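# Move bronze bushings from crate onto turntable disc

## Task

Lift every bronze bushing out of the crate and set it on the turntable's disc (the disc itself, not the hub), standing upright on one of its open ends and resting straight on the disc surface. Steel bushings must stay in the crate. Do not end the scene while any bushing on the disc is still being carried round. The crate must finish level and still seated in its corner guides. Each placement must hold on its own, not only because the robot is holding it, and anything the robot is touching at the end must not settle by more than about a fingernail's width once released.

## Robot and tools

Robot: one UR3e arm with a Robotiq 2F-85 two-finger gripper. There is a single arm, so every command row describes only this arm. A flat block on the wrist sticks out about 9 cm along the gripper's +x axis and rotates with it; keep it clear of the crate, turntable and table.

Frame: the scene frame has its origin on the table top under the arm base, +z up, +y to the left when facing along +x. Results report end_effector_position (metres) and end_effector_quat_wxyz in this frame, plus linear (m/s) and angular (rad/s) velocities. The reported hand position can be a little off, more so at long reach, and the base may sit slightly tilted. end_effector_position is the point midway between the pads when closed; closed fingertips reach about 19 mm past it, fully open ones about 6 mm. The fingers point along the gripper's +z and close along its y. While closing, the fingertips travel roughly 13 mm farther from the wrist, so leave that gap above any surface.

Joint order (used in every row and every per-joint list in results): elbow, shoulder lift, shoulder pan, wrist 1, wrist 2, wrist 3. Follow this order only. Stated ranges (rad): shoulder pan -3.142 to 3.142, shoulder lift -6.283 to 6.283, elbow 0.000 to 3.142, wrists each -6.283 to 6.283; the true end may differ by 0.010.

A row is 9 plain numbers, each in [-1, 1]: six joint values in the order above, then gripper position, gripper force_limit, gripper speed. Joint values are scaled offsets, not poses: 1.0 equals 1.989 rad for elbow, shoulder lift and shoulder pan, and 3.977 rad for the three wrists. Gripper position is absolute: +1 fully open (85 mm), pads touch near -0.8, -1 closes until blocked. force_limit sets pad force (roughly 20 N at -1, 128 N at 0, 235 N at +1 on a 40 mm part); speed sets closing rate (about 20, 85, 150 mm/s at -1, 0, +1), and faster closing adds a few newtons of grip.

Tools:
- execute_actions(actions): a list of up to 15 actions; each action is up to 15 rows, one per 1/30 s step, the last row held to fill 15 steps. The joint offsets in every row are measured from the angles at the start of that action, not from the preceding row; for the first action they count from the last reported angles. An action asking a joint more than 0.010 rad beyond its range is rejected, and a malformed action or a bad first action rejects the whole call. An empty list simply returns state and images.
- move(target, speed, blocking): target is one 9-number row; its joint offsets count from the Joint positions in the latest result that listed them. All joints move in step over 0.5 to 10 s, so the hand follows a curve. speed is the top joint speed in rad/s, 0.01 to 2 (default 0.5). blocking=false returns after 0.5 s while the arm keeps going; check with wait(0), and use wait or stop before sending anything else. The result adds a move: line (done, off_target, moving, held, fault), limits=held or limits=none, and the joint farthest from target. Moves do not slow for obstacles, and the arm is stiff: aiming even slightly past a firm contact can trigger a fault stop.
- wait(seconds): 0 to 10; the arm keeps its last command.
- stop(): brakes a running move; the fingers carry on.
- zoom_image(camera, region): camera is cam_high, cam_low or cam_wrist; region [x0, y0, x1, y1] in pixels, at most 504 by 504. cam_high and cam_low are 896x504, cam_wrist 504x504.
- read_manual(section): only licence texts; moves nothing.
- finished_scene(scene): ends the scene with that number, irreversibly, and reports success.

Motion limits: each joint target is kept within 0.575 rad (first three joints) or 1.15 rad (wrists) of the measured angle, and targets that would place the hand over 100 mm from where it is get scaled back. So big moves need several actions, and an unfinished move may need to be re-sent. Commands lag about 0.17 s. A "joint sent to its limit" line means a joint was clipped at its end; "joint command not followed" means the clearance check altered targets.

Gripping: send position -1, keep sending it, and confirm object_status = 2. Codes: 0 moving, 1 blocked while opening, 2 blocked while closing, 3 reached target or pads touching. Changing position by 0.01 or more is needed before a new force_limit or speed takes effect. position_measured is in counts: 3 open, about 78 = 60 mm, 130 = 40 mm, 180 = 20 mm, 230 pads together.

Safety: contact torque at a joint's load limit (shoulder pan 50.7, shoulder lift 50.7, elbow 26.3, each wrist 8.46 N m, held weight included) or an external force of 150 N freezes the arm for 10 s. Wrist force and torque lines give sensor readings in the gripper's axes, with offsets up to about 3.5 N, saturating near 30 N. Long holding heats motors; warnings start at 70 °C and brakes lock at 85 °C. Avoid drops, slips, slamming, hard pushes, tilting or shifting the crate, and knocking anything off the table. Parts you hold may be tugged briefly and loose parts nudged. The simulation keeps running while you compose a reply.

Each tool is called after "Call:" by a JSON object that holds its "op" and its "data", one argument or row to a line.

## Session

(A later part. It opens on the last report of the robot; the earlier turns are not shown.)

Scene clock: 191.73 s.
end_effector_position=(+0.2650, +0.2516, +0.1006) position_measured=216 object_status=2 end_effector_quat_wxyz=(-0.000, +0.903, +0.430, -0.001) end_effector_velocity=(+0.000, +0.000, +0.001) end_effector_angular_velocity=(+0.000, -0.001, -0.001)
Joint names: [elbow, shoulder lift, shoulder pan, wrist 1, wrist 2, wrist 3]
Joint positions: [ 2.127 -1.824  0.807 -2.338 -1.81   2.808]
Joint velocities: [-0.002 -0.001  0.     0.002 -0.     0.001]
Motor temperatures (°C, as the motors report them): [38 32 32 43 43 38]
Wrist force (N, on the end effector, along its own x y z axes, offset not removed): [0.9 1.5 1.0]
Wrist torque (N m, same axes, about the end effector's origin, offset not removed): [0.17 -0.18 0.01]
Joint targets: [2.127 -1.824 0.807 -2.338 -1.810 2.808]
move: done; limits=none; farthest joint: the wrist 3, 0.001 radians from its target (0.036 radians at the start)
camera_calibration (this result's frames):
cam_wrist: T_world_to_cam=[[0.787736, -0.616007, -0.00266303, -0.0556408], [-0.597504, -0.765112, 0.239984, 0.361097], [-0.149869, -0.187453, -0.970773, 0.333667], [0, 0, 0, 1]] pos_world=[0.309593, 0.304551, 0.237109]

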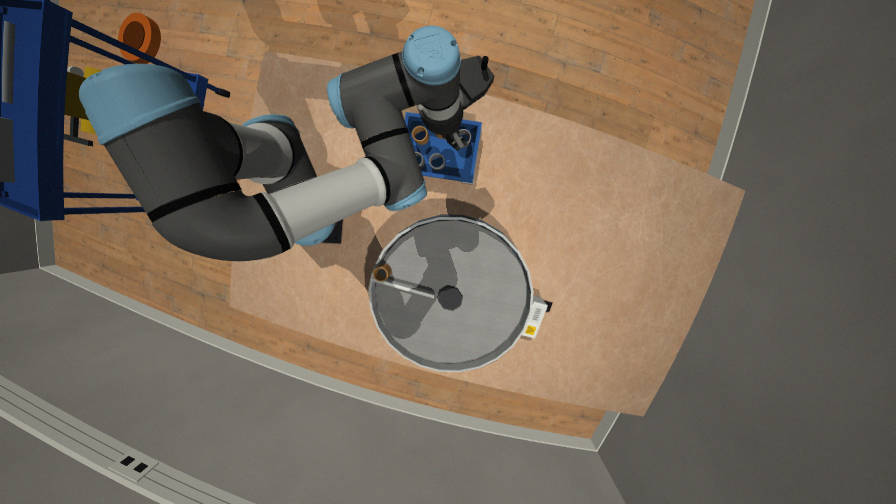

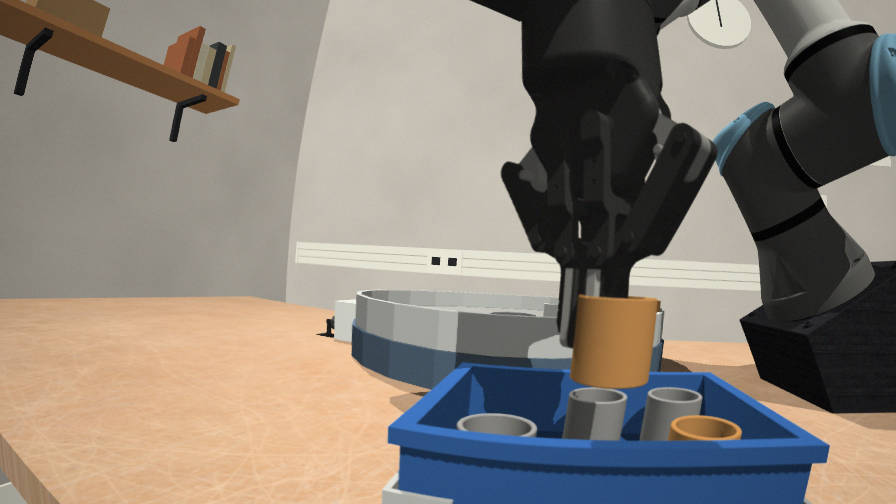

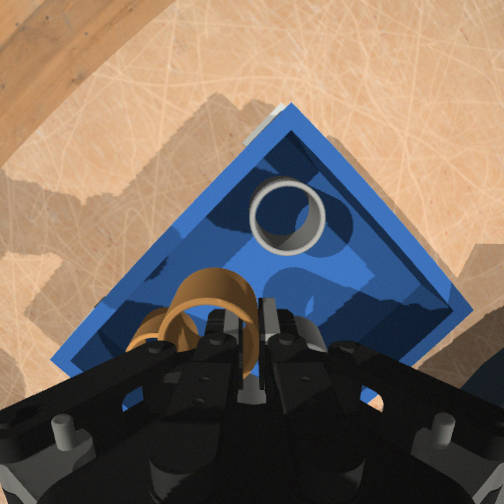

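Call:
{"op": "move", "data": {
  "target": [0.016,-0.1805,-0.057,0.0767,0.0128,-0.15,-1,-0.3,-0.5],
  "speed": 0.8
}}

Call:
{"op": "move", "data": {
  "target": [-0.1936,-0.011,-0.7888,0.1715,0.1672,-0.417,-1,-0.3,-0.5],
  "speed": 1.1
}}

Call:
{"op": "move", "data": {
  "target": [0.1448,0.061,0.1003,-0.1267,-0.0131,0.0538,-1,-0.3,-0.5],
  "speed": 0.4
}}

Call:
{"op": "move", "data": {
  "target": [0.0105,0.0052,0.0075,-0.0098,-0.001,0.004,-1,-0.3,-0.5],
  "speed": 0.04
}}

Scene clock: 200.43 s.
end_effector_position=(+0.2515, +0.2071, +0.1504) position_measured=216 object_status=2 end_effector_quat_wxyz=(+0.000, +0.771, +0.637, -0.001) end_effector_velocity=(-0.000, -0.000, +0.000) end_effector_angular_velocity=(+0.000, +0.000, +0.002)
Joint names: [elbow, shoulder lift, shoulder pan, wrist 1, wrist 2, wrist 3]
Joint positions: [ 2.159 -2.183  0.694 -2.033 -1.759  2.212]
Joint velocities: [ 0.    -0.001 -0.     0.001  0.    -0.002]
Motor temperatures (°C, as the motors report them): [38 32 32 43 43 38]
Wrist force (N, on the end effector, along its own x y z axes, offset not removed): [0.5 0.7 0.4]
Wrist torque (N m, same axes, about the end effector's origin, offset not removed): [0.07 -0.11 0.03]
Joint targets: [2.159 -2.183 0.694 -2.033 -1.759 2.212]
move: done; limits=none; farthest joint: the wrist 3, 0.001 radians from its target (0.597 radians at the start)
camera_calibration (this result's frames):
cam_wrist: T_world_to_cam=[[0.985514, -0.169581, -0.00224192, -0.214454], [-0.164085, -0.956751, 0.240217, 0.237683], [-0.0428811, -0.236369, -0.970717, 0.354921], [0, 0, 0, 1]] pos_world=[0.265567, 0.274929, 0.286952]

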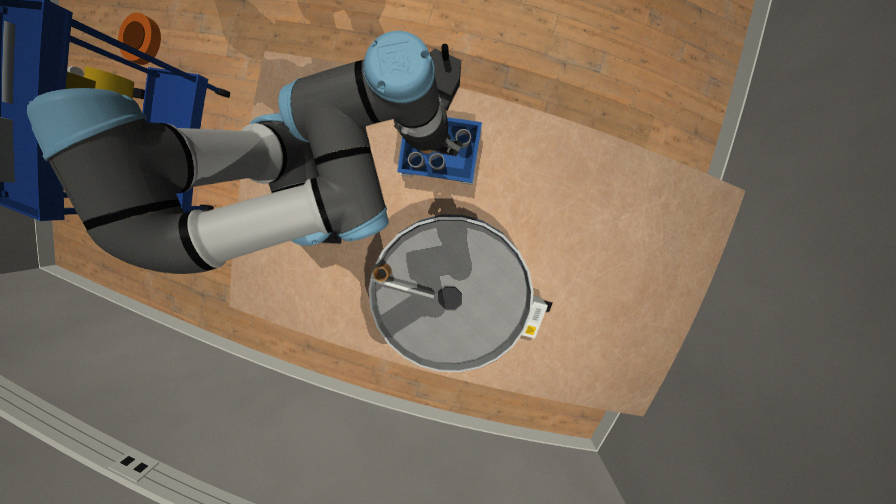

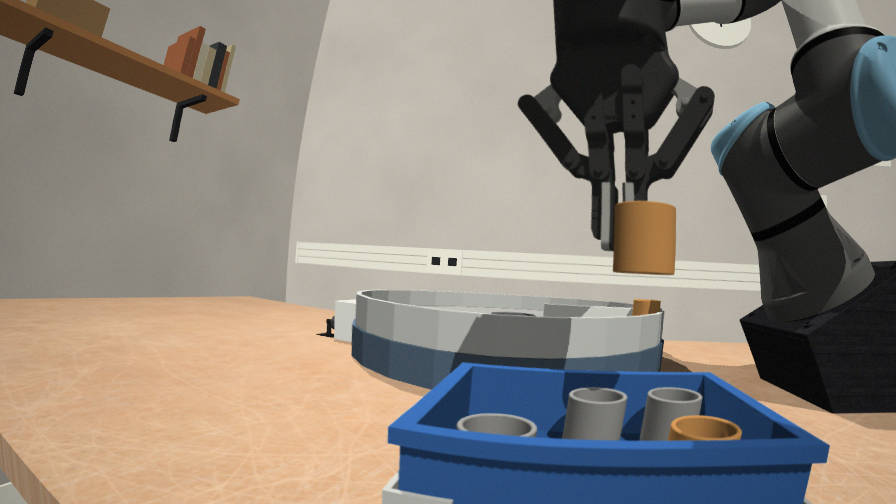

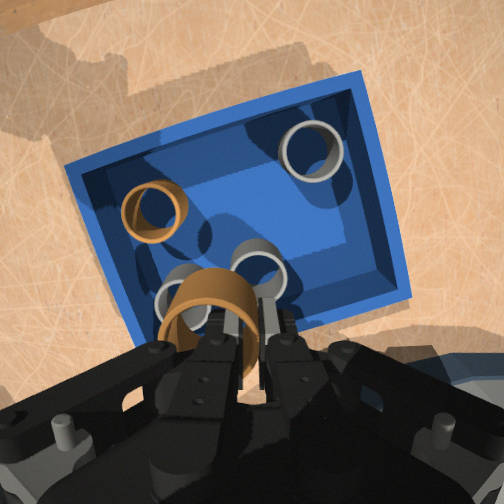

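Scene clock: 202.73 s.
end_effector_position=(+0.3804, -0.0302, +0.1604) position_measured=216 object_status=2 end_effector_quat_wxyz=(-0.001, +0.707, +0.707, -0.000) end_effector_velocity=(-0.000, -0.000, -0.000) end_effector_angular_velocity=(+0.001, -0.000, +0.000)
Joint names: [elbow, shoulder lift, shoulder pan, wrist 1, wrist 2, wrist 3]
Joint positions: [ 1.774 -2.204 -0.875 -1.351 -1.094  0.554]
Joint velocities: [ 0.     0.    -0.002  0.001  0.001 -0.003]
Motor temperatures (°C, as the motors report them): [38 32 32 43 43 38]
Wrist force (N, on the end effector, along its own x y z axes, offset not removed): [0.8 1.2 0.9]
Wrist torque (N m, same axes, about the end effector's origin, offset not removed): [0.15 -0.17 0.04]
Joint targets: [1.774 -2.204 -0.875 -1.351 -1.094 0.553]
move: done; limits=none; farthest joint: the shoulder pan, 0.000 radians from its target (1.568 radians at the start)
camera_calibration (this result's frames):
cam_wrist: T_world_to_cam=[[0.999844, 0.0173752, -0.00307849, -0.381468], [0.0176078, -0.97095, 0.238632, -0.039913], [0.00115721, -0.238649, -0.971105, 0.297271], [0, 0, 0, 1]] pos_world=[0.381767, 0.0388181, 0.297031]

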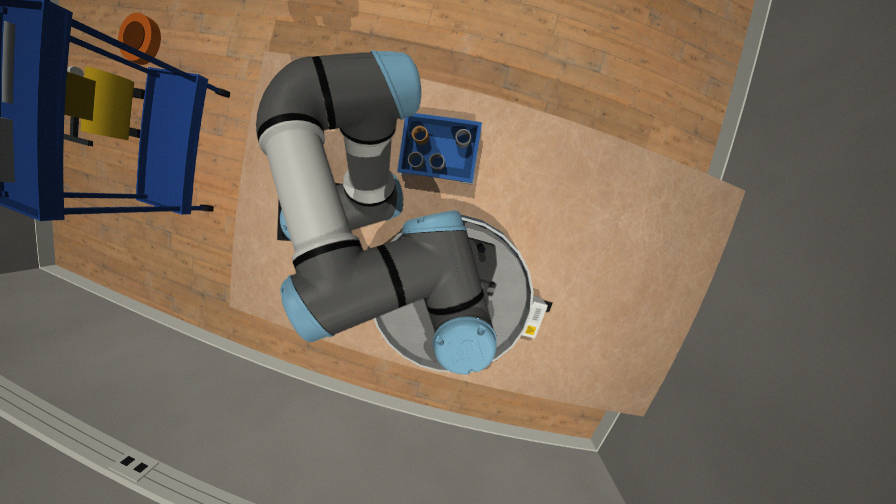

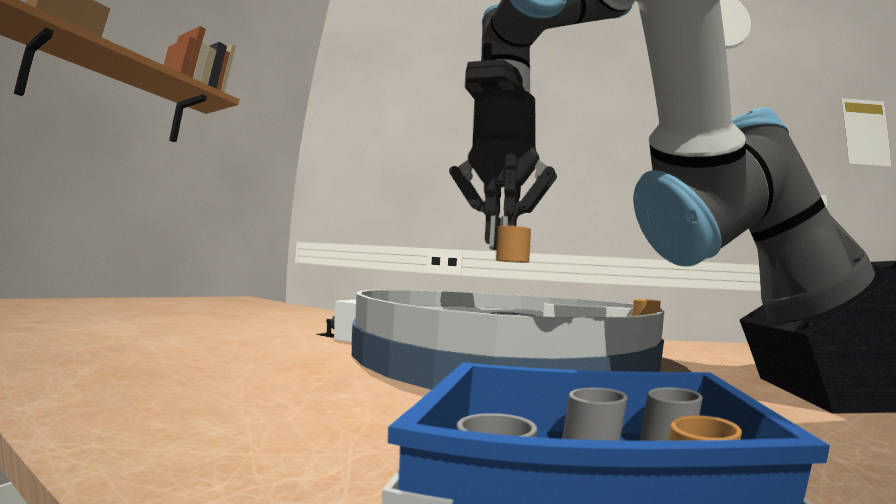

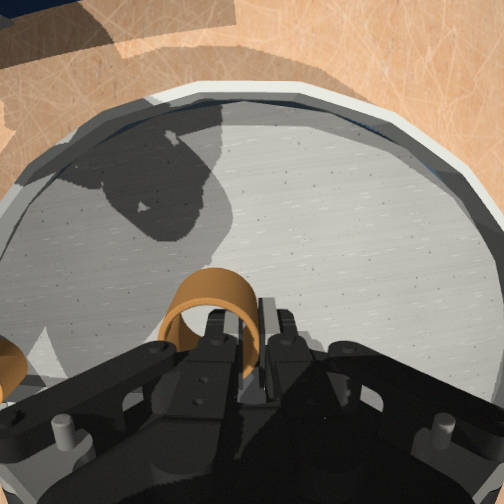

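Scene clock: 204.63 s.
end_effector_position=(+0.3803, -0.0302, +0.0907) position_measured=216 object_status=2 end_effector_quat_wxyz=(-0.000, +0.707, +0.707, -0.001) end_effector_velocity=(-0.000, -0.000, -0.000) end_effector_angular_velocity=(-0.001, +0.000, -0.000)
Joint names: [elbow, shoulder lift, shoulder pan, wrist 1, wrist 2, wrist 3]
Joint positions: [ 2.062 -2.083 -0.675 -1.855 -1.146  0.768]
Joint velocities: [ 0.001  0.001  0.001 -0.002 -0.001  0.001]
Motor temperatures (°C, as the motors report them): [38 32 32 43 43 38]
Wrist force (N, on the end effector, along its own x y z axes, offset not removed): [0.6 1.5 1.0]
Wrist torque (N m, same axes, about the end effector's origin, offset not removed): [0.21 -0.09 0.03]
Joint targets: [2.062 -2.083 -0.675 -1.855 -1.146 0.768]
move: done; limits=none; farthest joint: the shoulder lift, 0.001 radians from its target (0.122 radians at the start)
camera_calibration (this result's frames):
cam_wrist: T_world_to_cam=[[0.999831, 0.0181056, -0.00326527, -0.381453], [0.0183603, -0.970647, 0.239806, -0.0236733], [0.00117239, -0.239825, -0.970815, 0.229472], [0, 0, 0, 1]] pos_world=[0.381554, 0.038961, 0.227206]

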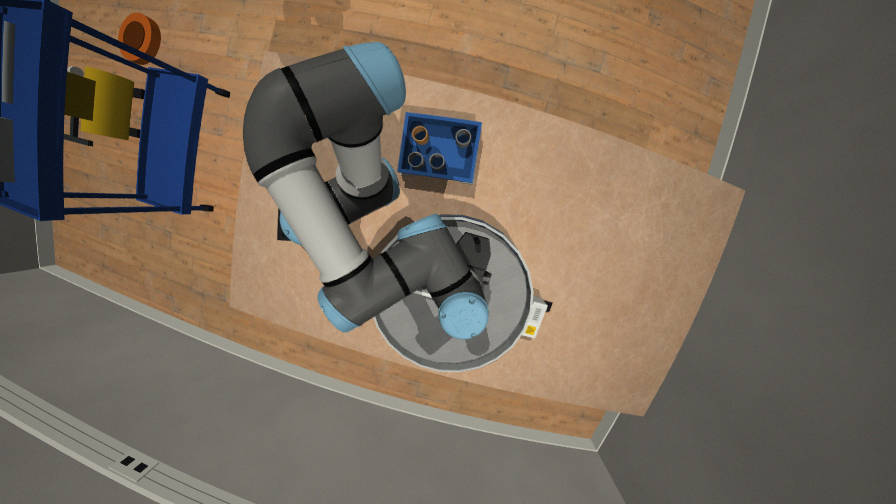

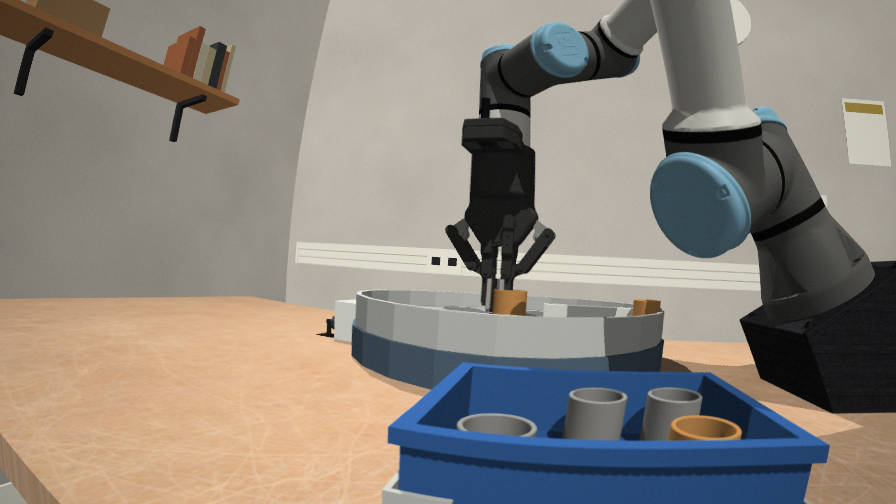

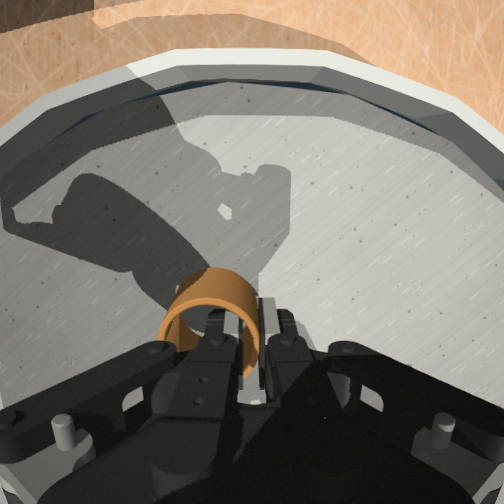

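Scene clock: 205.97 s.
end_effector_position=(+0.3800, -0.0290, +0.0854) position_measured=216 object_status=2 end_effector_quat_wxyz=(+0.000, +0.707, +0.707, -0.000) end_effector_velocity=(-0.000, -0.000, -0.000) end_effector_angular_velocity=(-0.001, +0.001, -0.001)
Joint names: [elbow, shoulder lift, shoulder pan, wrist 1, wrist 2, wrist 3]
Joint positions: [ 2.082 -2.073 -0.66  -1.894 -1.15   0.783]
Joint velocities: [ 0.002  0.    -0.    -0.002 -0.001  0.001]
Motor temperatures (°C, as the motors report them): [38 32 32 43 43 38]
Wrist force (N, on the end effector, along its own x y z axes, offset not removed): [1.0 0.8 1.0]
Wrist torque (N m, same axes, about the end effector's origin, offset not removed): [0.06 -0.16 0.01]
Joint targets: [2.082 -2.073 -0.660 -1.894 -1.150 0.783]
move: done; limits=none; farthest joint: the elbow, 0.001 radians from its target (0.021 radians at the start)
camera_calibration (this result's frames):
cam_wrist: T_world_to_cam=[[0.99983, 0.0183319, -0.00200508, -0.381318], [0.0182765, -0.970526, 0.240301, -0.0212497], [0.00245918, -0.240296, -0.970696, 0.224156], [0, 0, 0, 1]] pos_world=[0.381091, 0.0402308, 0.221929]

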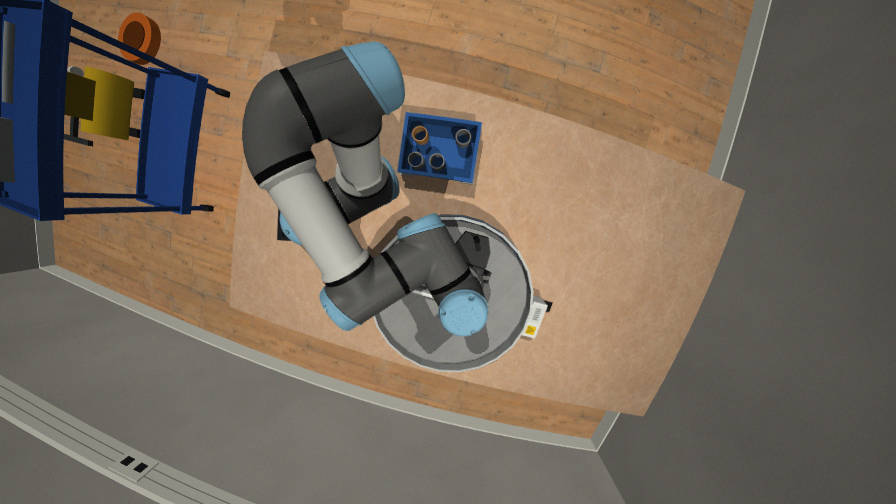

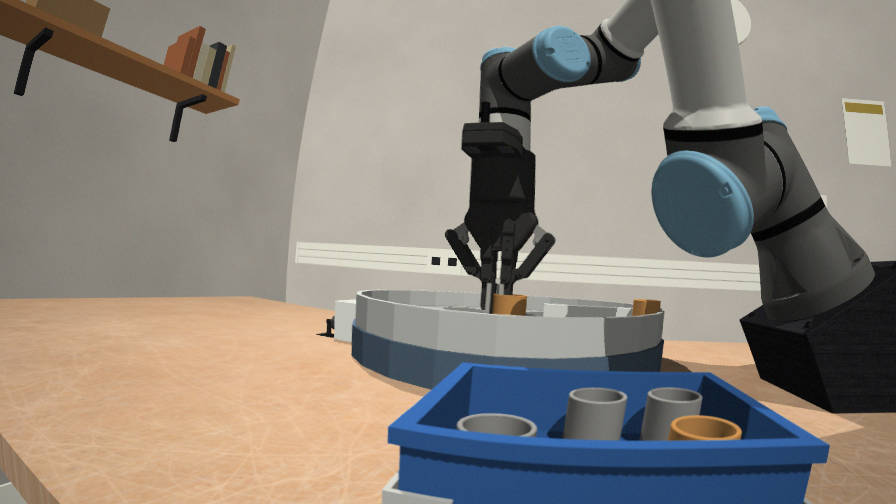

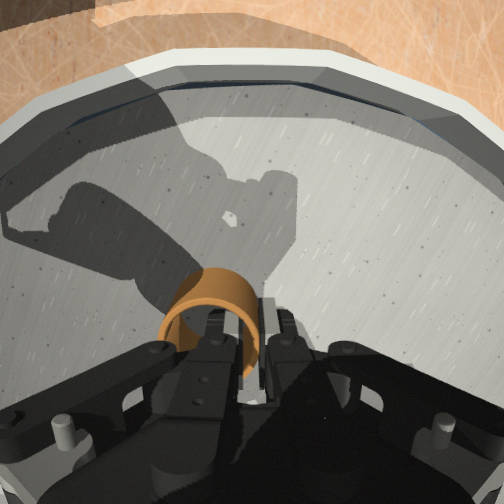

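Call:
{"op": "execute_actions", "data": {
  "actions": [
    [[0,0,0,0,0,0,-0.5,-0.3,0.5]]
  ]
}}

Call:
{"op": "move", "data": {
  "target": [-0.155,-0.0662,-0.1078,0.1365,0.0141,-0.0578,-0.5,-0.3,0.5],
  "speed": 0.6
}}

Call:
{"op": "move", "data": {
  "target": [0.1936,0.011,0.7888,-0.1715,-0.1672,0.45,-0.33,-0.3,0.5],
  "speed": 1.2
}}

Scene clock: 210.93 s.
end_effector_position=(+0.3800, -0.0290, +0.0854) position_measured=192 object_status=0 end_effector_quat_wxyz=(+0.000, +0.707, +0.707, -0.000) end_effector_velocity=(+0.000, -0.000, +0.001) end_effector_angular_velocity=(-0.001, -0.001, +0.000)
Joint names: [elbow, shoulder lift, shoulder pan, wrist 1, wrist 2, wrist 3]
Joint positions: [ 2.082 -2.073 -0.66  -1.894 -1.15   0.783]
Joint velocities: [-0.002 -0.    -0.001  0.001  0.    -0.   ]
Motor temperatures (°C, as the motors report them): [38 32 32 43 43 38]
Wrist force (N, on the end effector, along its own x y z axes, offset not removed): [1.4 1.7 0.8]
Wrist torque (N m, same axes, about the end effector's origin, offset not removed): [0.30 -0.25 0.02]
Joint targets: [2.082 -2.073 -0.660 -1.894 -1.150 0.783]
camera_calibration (this result's frames):
cam_wrist: T_world_to_cam=[[0.999831, 0.0182768, -0.00203652, -0.381311], [0.0182306, -0.970532, 0.240282, -0.0212217], [0.00241506, -0.240278, -0.970701, 0.224157], [0, 0, 0, 1]] pos_world=[0.381092, 0.0402327, 0.221912]

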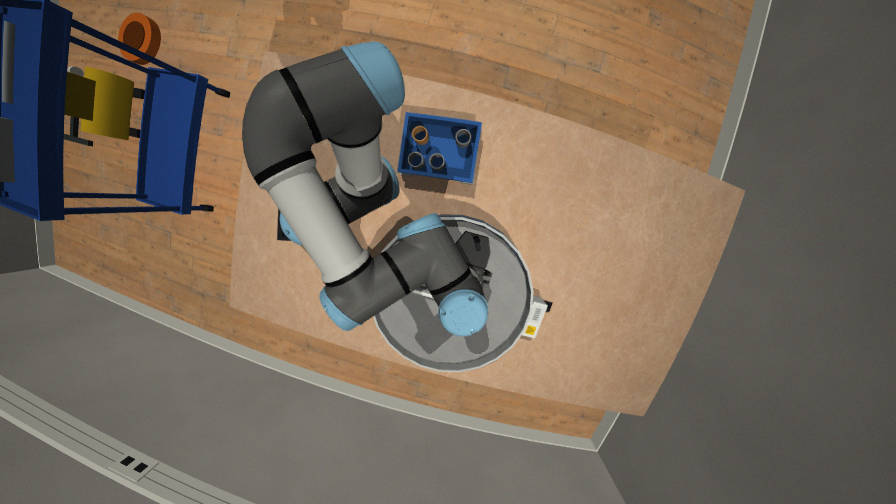

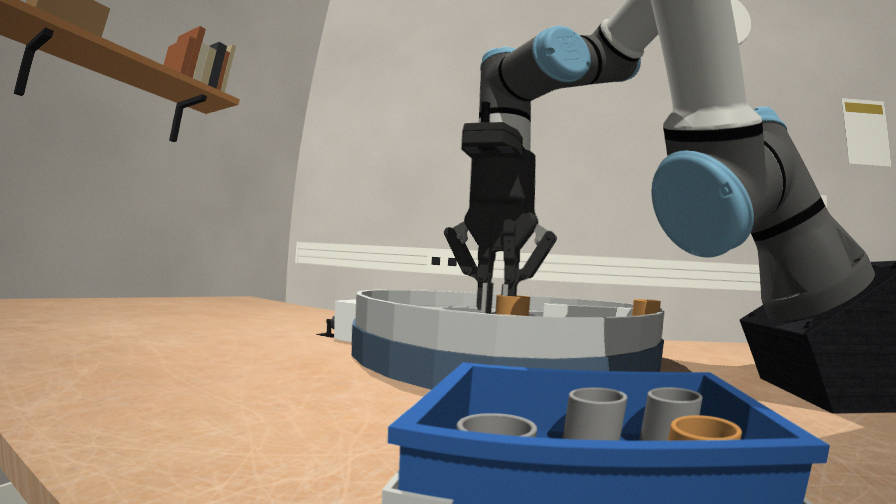

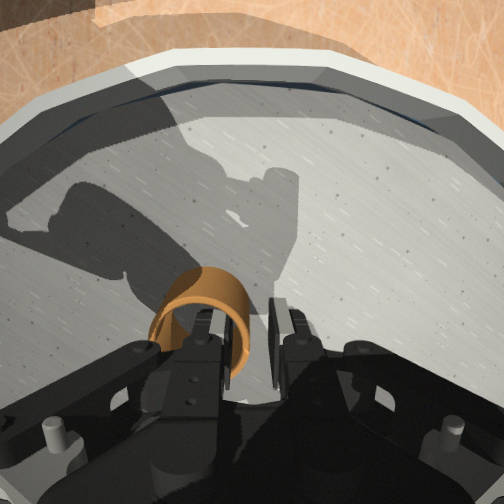

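Scene clock: 212.50 s.
end_effector_position=(+0.3803, -0.0301, +0.1603) position_measured=192 object_status=3 end_effector_quat_wxyz=(-0.001, +0.707, +0.707, -0.000) end_effector_velocity=(-0.000, +0.000, +0.000) end_effector_angular_velocity=(+0.000, +0.000, +0.000)
Joint names: [elbow, shoulder lift, shoulder pan, wrist 1, wrist 2, wrist 3]
Joint positions: [ 1.774 -2.204 -0.875 -1.351 -1.094  0.554]
Joint velocities: [-0.001 -0.001 -0.001  0.003  0.    -0.001]
Motor temperatures (°C, as the motors report them): [38 32 32 43 43 38]
Wrist force (N, on the end effector, along its own x y z axes, offset not removed): [1.0 2.1 -0.5]
Wrist torque (N m, same axes, about the end effector's origin, offset not removed): [0.30 -0.18 -0.02]
Joint targets: [1.774 -2.205 -0.875 -1.351 -1.094 0.554]
move: done; limits=none; farthest joint: the elbow, 0.001 radians from its target (0.309 radians at the start)
camera_calibration (this result's frames):
cam_wrist: T_world_to_cam=[[0.999849, 0.0170437, -0.0033787, -0.381301], [0.017358, -0.97107, 0.238162, -0.0396537], [0.000778213, -0.238185, -0.97122, 0.297312], [0, 0, 0, 1]] pos_world=[0.3817, 0.0388074, 0.296911]

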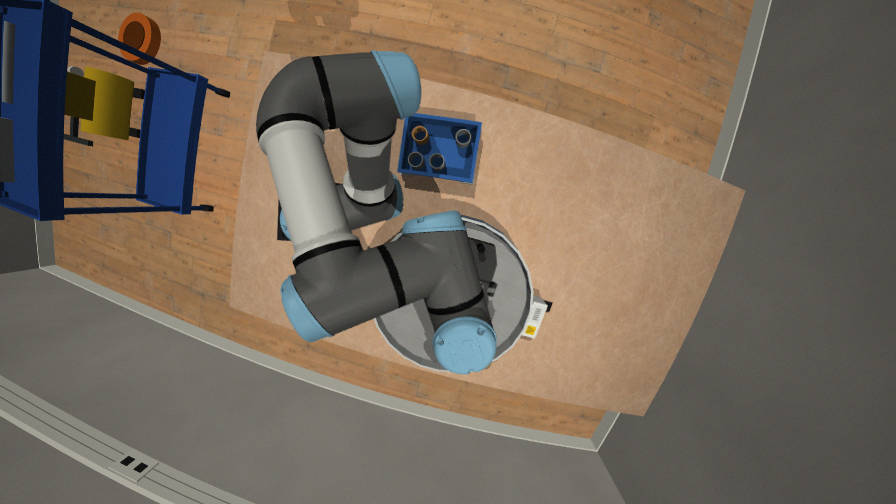

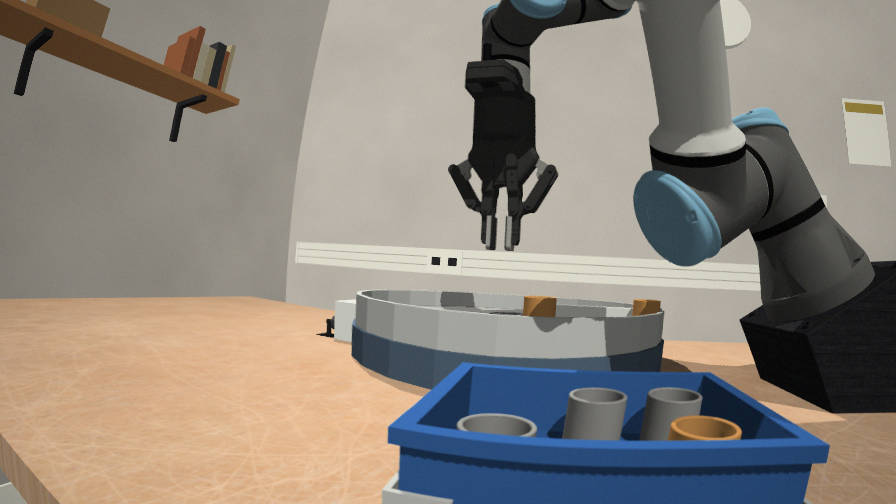

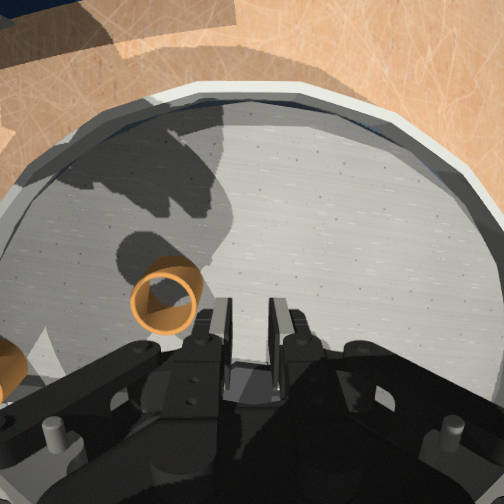

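Scene clock: 214.80 s.
end_effector_position=(+0.2513, +0.2071, +0.1503) position_measured=171 object_status=3 end_effector_quat_wxyz=(+0.000, +0.811, +0.586, -0.001) end_effector_velocity=(-0.000, +0.000, +0.000) end_effector_angular_velocity=(+0.000, -0.001, -0.001)
Joint names: [elbow, shoulder lift, shoulder pan, wrist 1, wrist 2, wrist 3]
Joint positions: [ 2.159 -2.183  0.694 -2.033 -1.759  2.343]
Joint velocities: [ 0.     0.     0.002 -0.001 -0.001  0.003]
Motor temperatures (°C, as the motors report them): [38 32 32 43 43 38]
Wrist force (N, on the end effector, along its own x y z axes, offset not removed): [0.4 2.0 0.2]
Wrist torque (N m, same axes, about the end effector's origin, offset not removed): [0.29 -0.08 0.01]
Joint targets: [2.159 -2.183 0.694 -2.033 -1.759 2.343]
move: done; limits=none; farthest joint: the wrist 3, 0.001 radians from its target (1.790 radians at the start)
camera_calibration (this result's frames):
cam_wrist: T_world_to_cam=[[0.954873, -0.297003, -0.00253647, -0.180134], [-0.287691, -0.926991, 0.24067, 0.262448], [-0.0738309, -0.229079, -0.970604, 0.360989], [0, 0, 0, 1]] pos_world=[0.274161, 0.272481, 0.286757]

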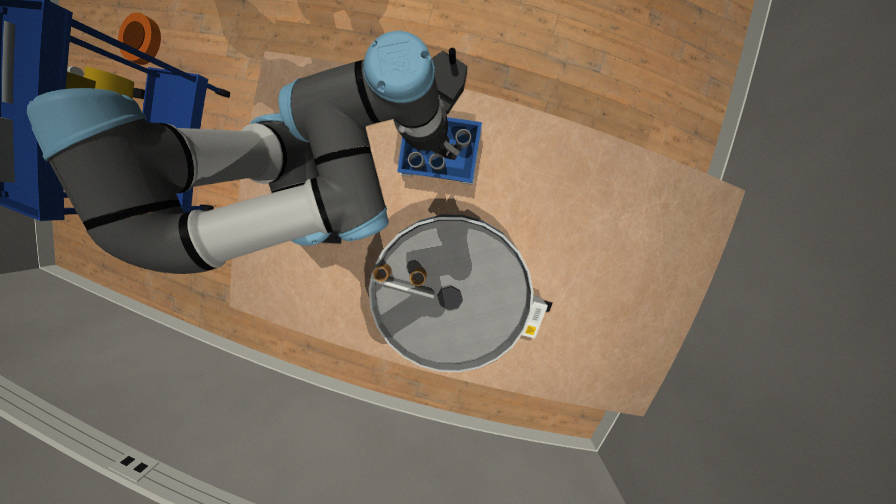

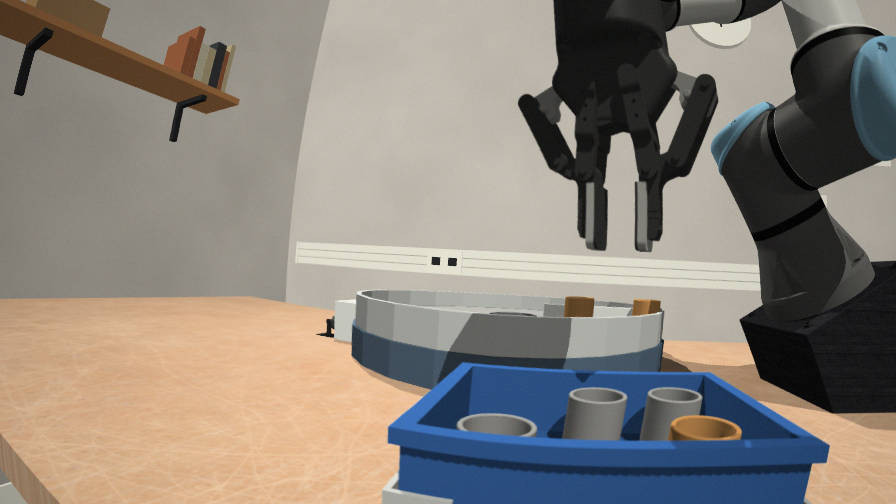

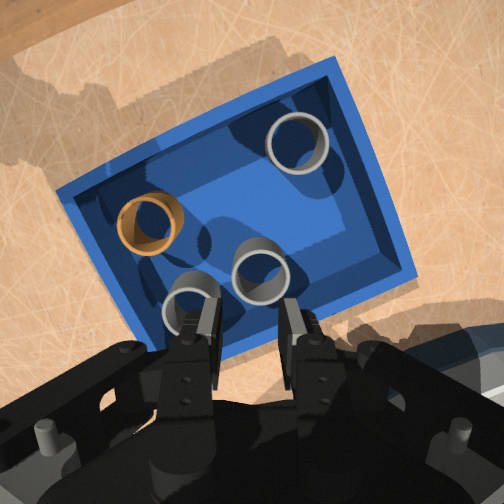

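Call:
{"op": "move", "data": {
  "target": [0.0825,0.1576,0.108,-0.108,-0.0241,0.1408,-0.33,-0.3,0],
  "speed": 0.7
}}

Call:
{"op": "move", "data": {
  "target": [0.0265,0.051,-0.0178,-0.0405,0.0038,-0.008,-0.33,-0.3,0],
  "speed": 0.2
}}

Scene clock: 225.33 s.
end_effector_position=(+0.2124, +0.2450, +0.0905) position_measured=171 object_status=3 end_effector_quat_wxyz=(+0.000, +0.903, +0.430, -0.002) end_effector_velocity=(-0.000, +0.001, +0.000) end_effector_angular_velocity=(+0.001, -0.001, -0.001)
Joint names: [elbow, shoulder lift, shoulder pan, wrist 1, wrist 2, wrist 3]
Joint positions: [ 2.323 -1.869  0.909 -2.463 -1.855  2.903]
Joint velocities: [-0.     0.001  0.001 -0.002  0.     0.002]
Motor temperatures (°C, as the motors report them): [38 32 32 43 43 38]
Wrist force (N, on the end effector, along its own x y z axes, offset not removed): [0.9 2.1 0.2]
Wrist torque (N m, same axes, about the end effector's origin, offset not removed): [0.27 -0.18 0.02]
Joint targets: [2.323 -1.869 0.909 -2.463 -1.855 2.903]
move: done; limits=none; farthest joint: the shoulder pan, 0.000 radians from its target (0.215 radians at the start)
camera_calibration (this result's frames):
cam_wrist: T_world_to_cam=[[0.787909, -0.615787, -0.00259245, -0.0183985], [-0.596986, -0.764871, 0.242033, 0.326661], [-0.151024, -0.189152, -0.970264, 0.315342], [0, 0, 0, 1]] pos_world=[0.257133, 0.298172, 0.226855]

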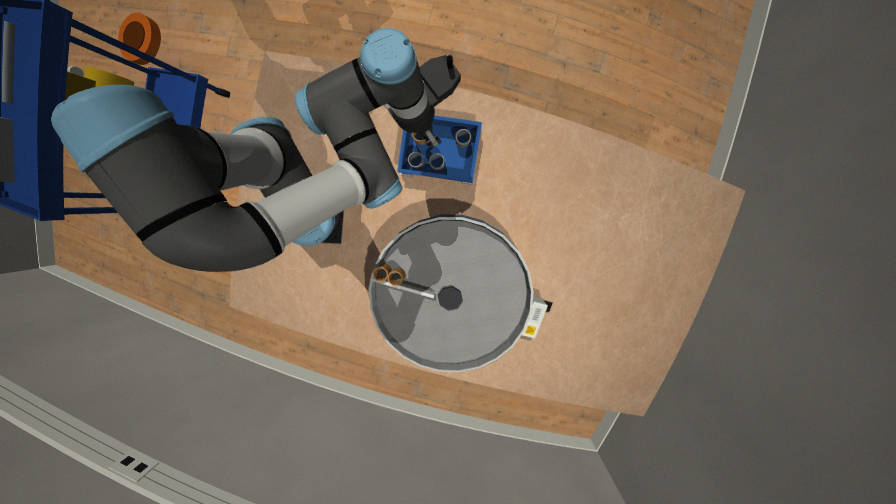

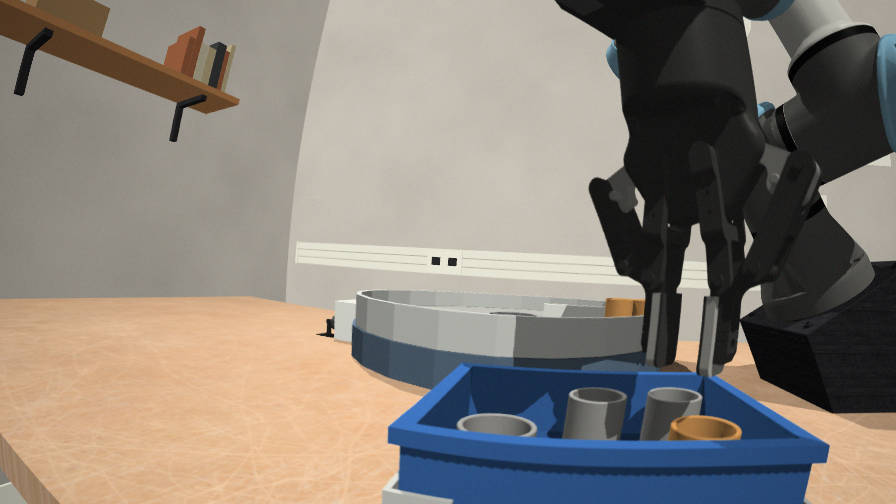

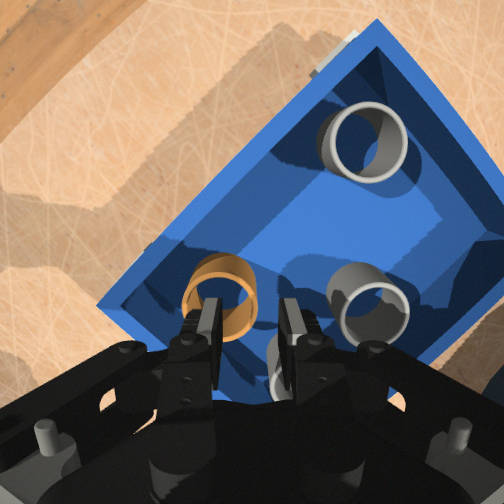

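Scene clock: 226.67 s.
end_effector_position=(+0.2130, +0.2453, +0.0649) position_measured=171 object_status=3 end_effector_quat_wxyz=(+0.001, +0.903, +0.430, -0.003) end_effector_velocity=(-0.000, -0.001, -0.001) end_effector_angular_velocity=(-0.002, +0.001, -0.001)
Joint names: [elbow, shoulder lift, shoulder pan, wrist 1, wrist 2, wrist 3]
Joint positions: [ 2.376 -1.768  0.873 -2.624 -1.84   2.871]
Joint velocities: [ 0.002  0.002 -0.002 -0.002  0.    -0.001]
Motor temperatures (°C, as the motors report them): [38 32 32 43 43 38]
Wrist force (N, on the end effector, along its own x y z axes, offset not removed): [0.8 1.3 0.3]
Wrist torque (N m, same axes, about the end effector's origin, offset not removed): [0.19 -0.21 0.01]
Joint targets: [2.376 -1.768 0.873 -2.624 -1.839 2.871]
move: done; limits=none; farthest joint: the wrist 1, 0.001 radians from its target (0.161 radians at the start)
camera_calibration (this result's frames):
cam_wrist: T_world_to_cam=[[0.787368, -0.616476, -0.00312582, -0.018449], [-0.597256, -0.764057, 0.24393, 0.33318], [-0.152765, -0.190196, -0.969788, 0.291248], [0, 0, 0, 1]] pos_world=[0.258012, 0.298589, 0.201119]

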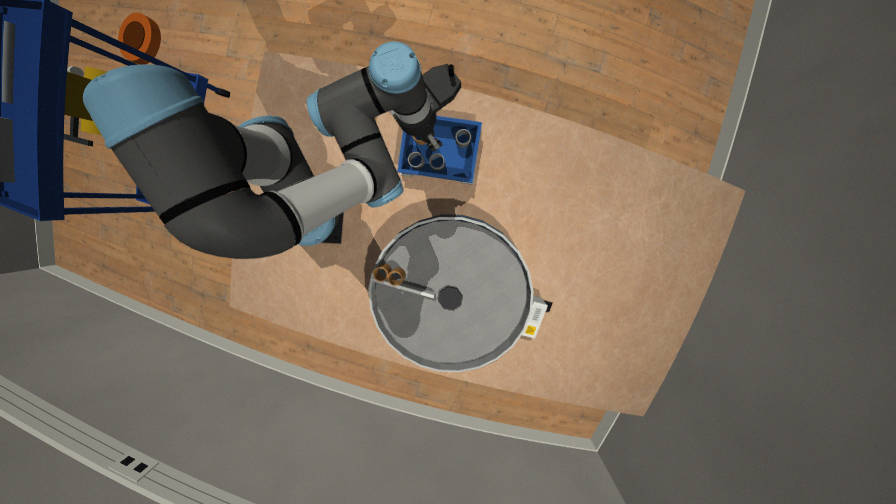

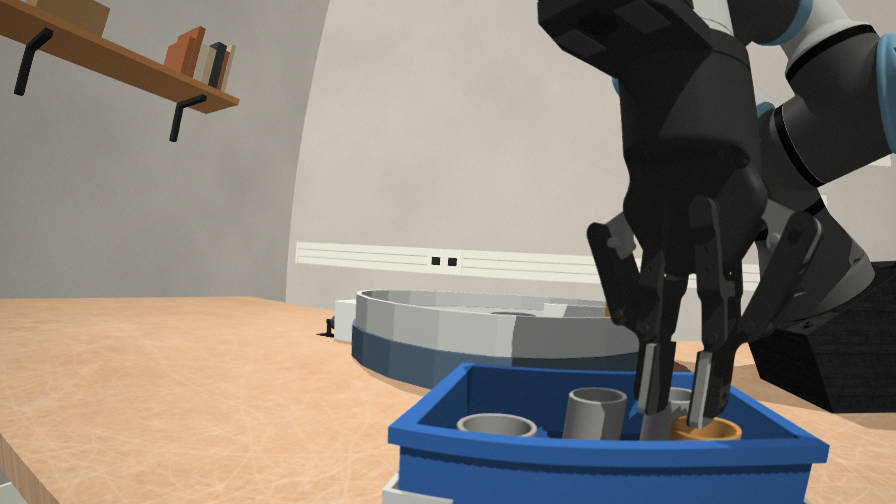

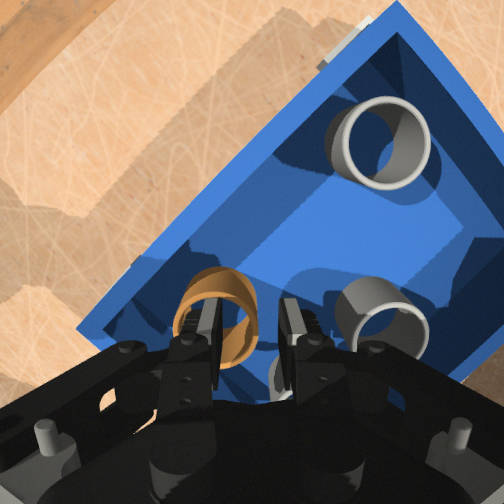

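Call:
{"op": "move", "data": {
  "target": [0.0277,0.0664,-0.0171,-0.0498,0.0037,-0.0078,-0.33,-0.3,0],
  "speed": 0.1
}}

Scene clock: 231.60 s.
end_effector_position=(+0.2119, +0.2447, +0.0367) position_measured=171 object_status=3 end_effector_quat_wxyz=(+0.000, +0.903, +0.429, -0.001) end_effector_velocity=(+0.000, -0.000, -0.000) end_effector_angular_velocity=(-0.000, -0.000, -0.001)
Joint names: [elbow, shoulder lift, shoulder pan, wrist 1, wrist 2, wrist 3]
Joint positions: [ 2.431 -1.636  0.839 -2.821 -1.825  2.84 ]
Joint velocities: [ 0.     0.002 -0.001 -0.003  0.    -0.   ]
Motor temperatures (°C, as the motors report them): [38 32 32 43 43 38]
Wrist force (N, on the end effector, along its own x y z axes, offset not removed): [0.7 1.9 0.1]
Wrist torque (N m, same axes, about the end effector's origin, offset not removed): [0.26 -0.12 0.01]
Joint targets: [2.431 -1.636 0.839 -2.822 -1.825 2.840]
move: done; limits=none; farthest joint: the wrist 1, 0.001 radians from its target (0.198 radians at the start)
camera_calibration (this result's frames):
cam_wrist: T_world_to_cam=[[0.786525, -0.617554, -0.00224417, -0.0175395], [-0.59885, -0.763581, 0.241502, 0.339235], [-0.150854, -0.188604, -0.970398, 0.262892], [0, 0, 0, 1]] pos_world=[0.256605, 0.297784, 0.173144]

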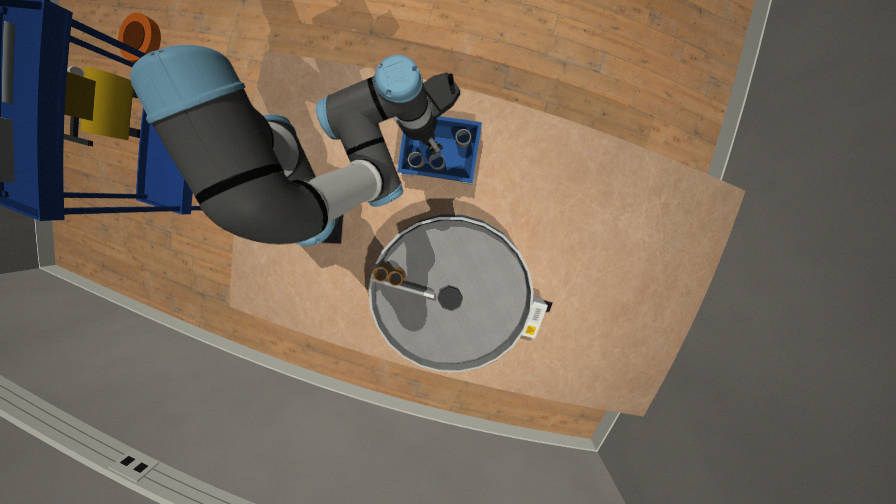

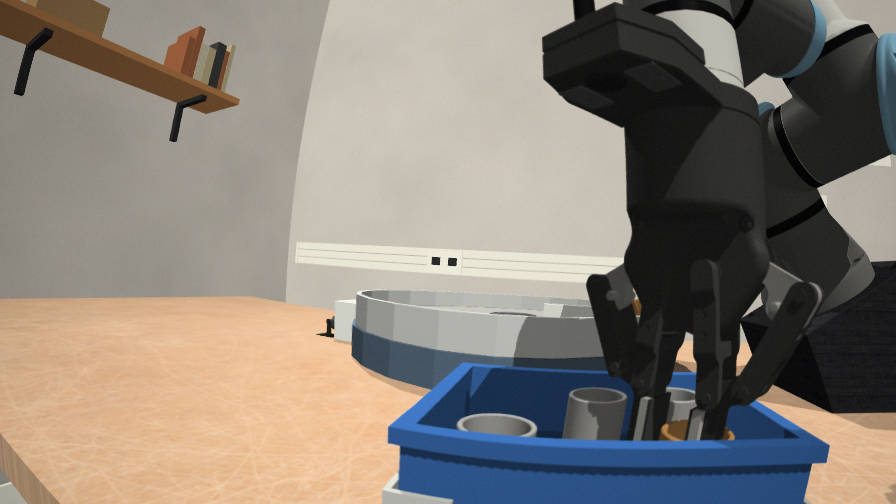

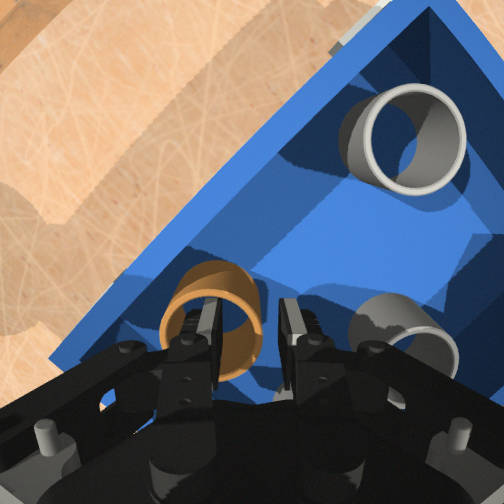

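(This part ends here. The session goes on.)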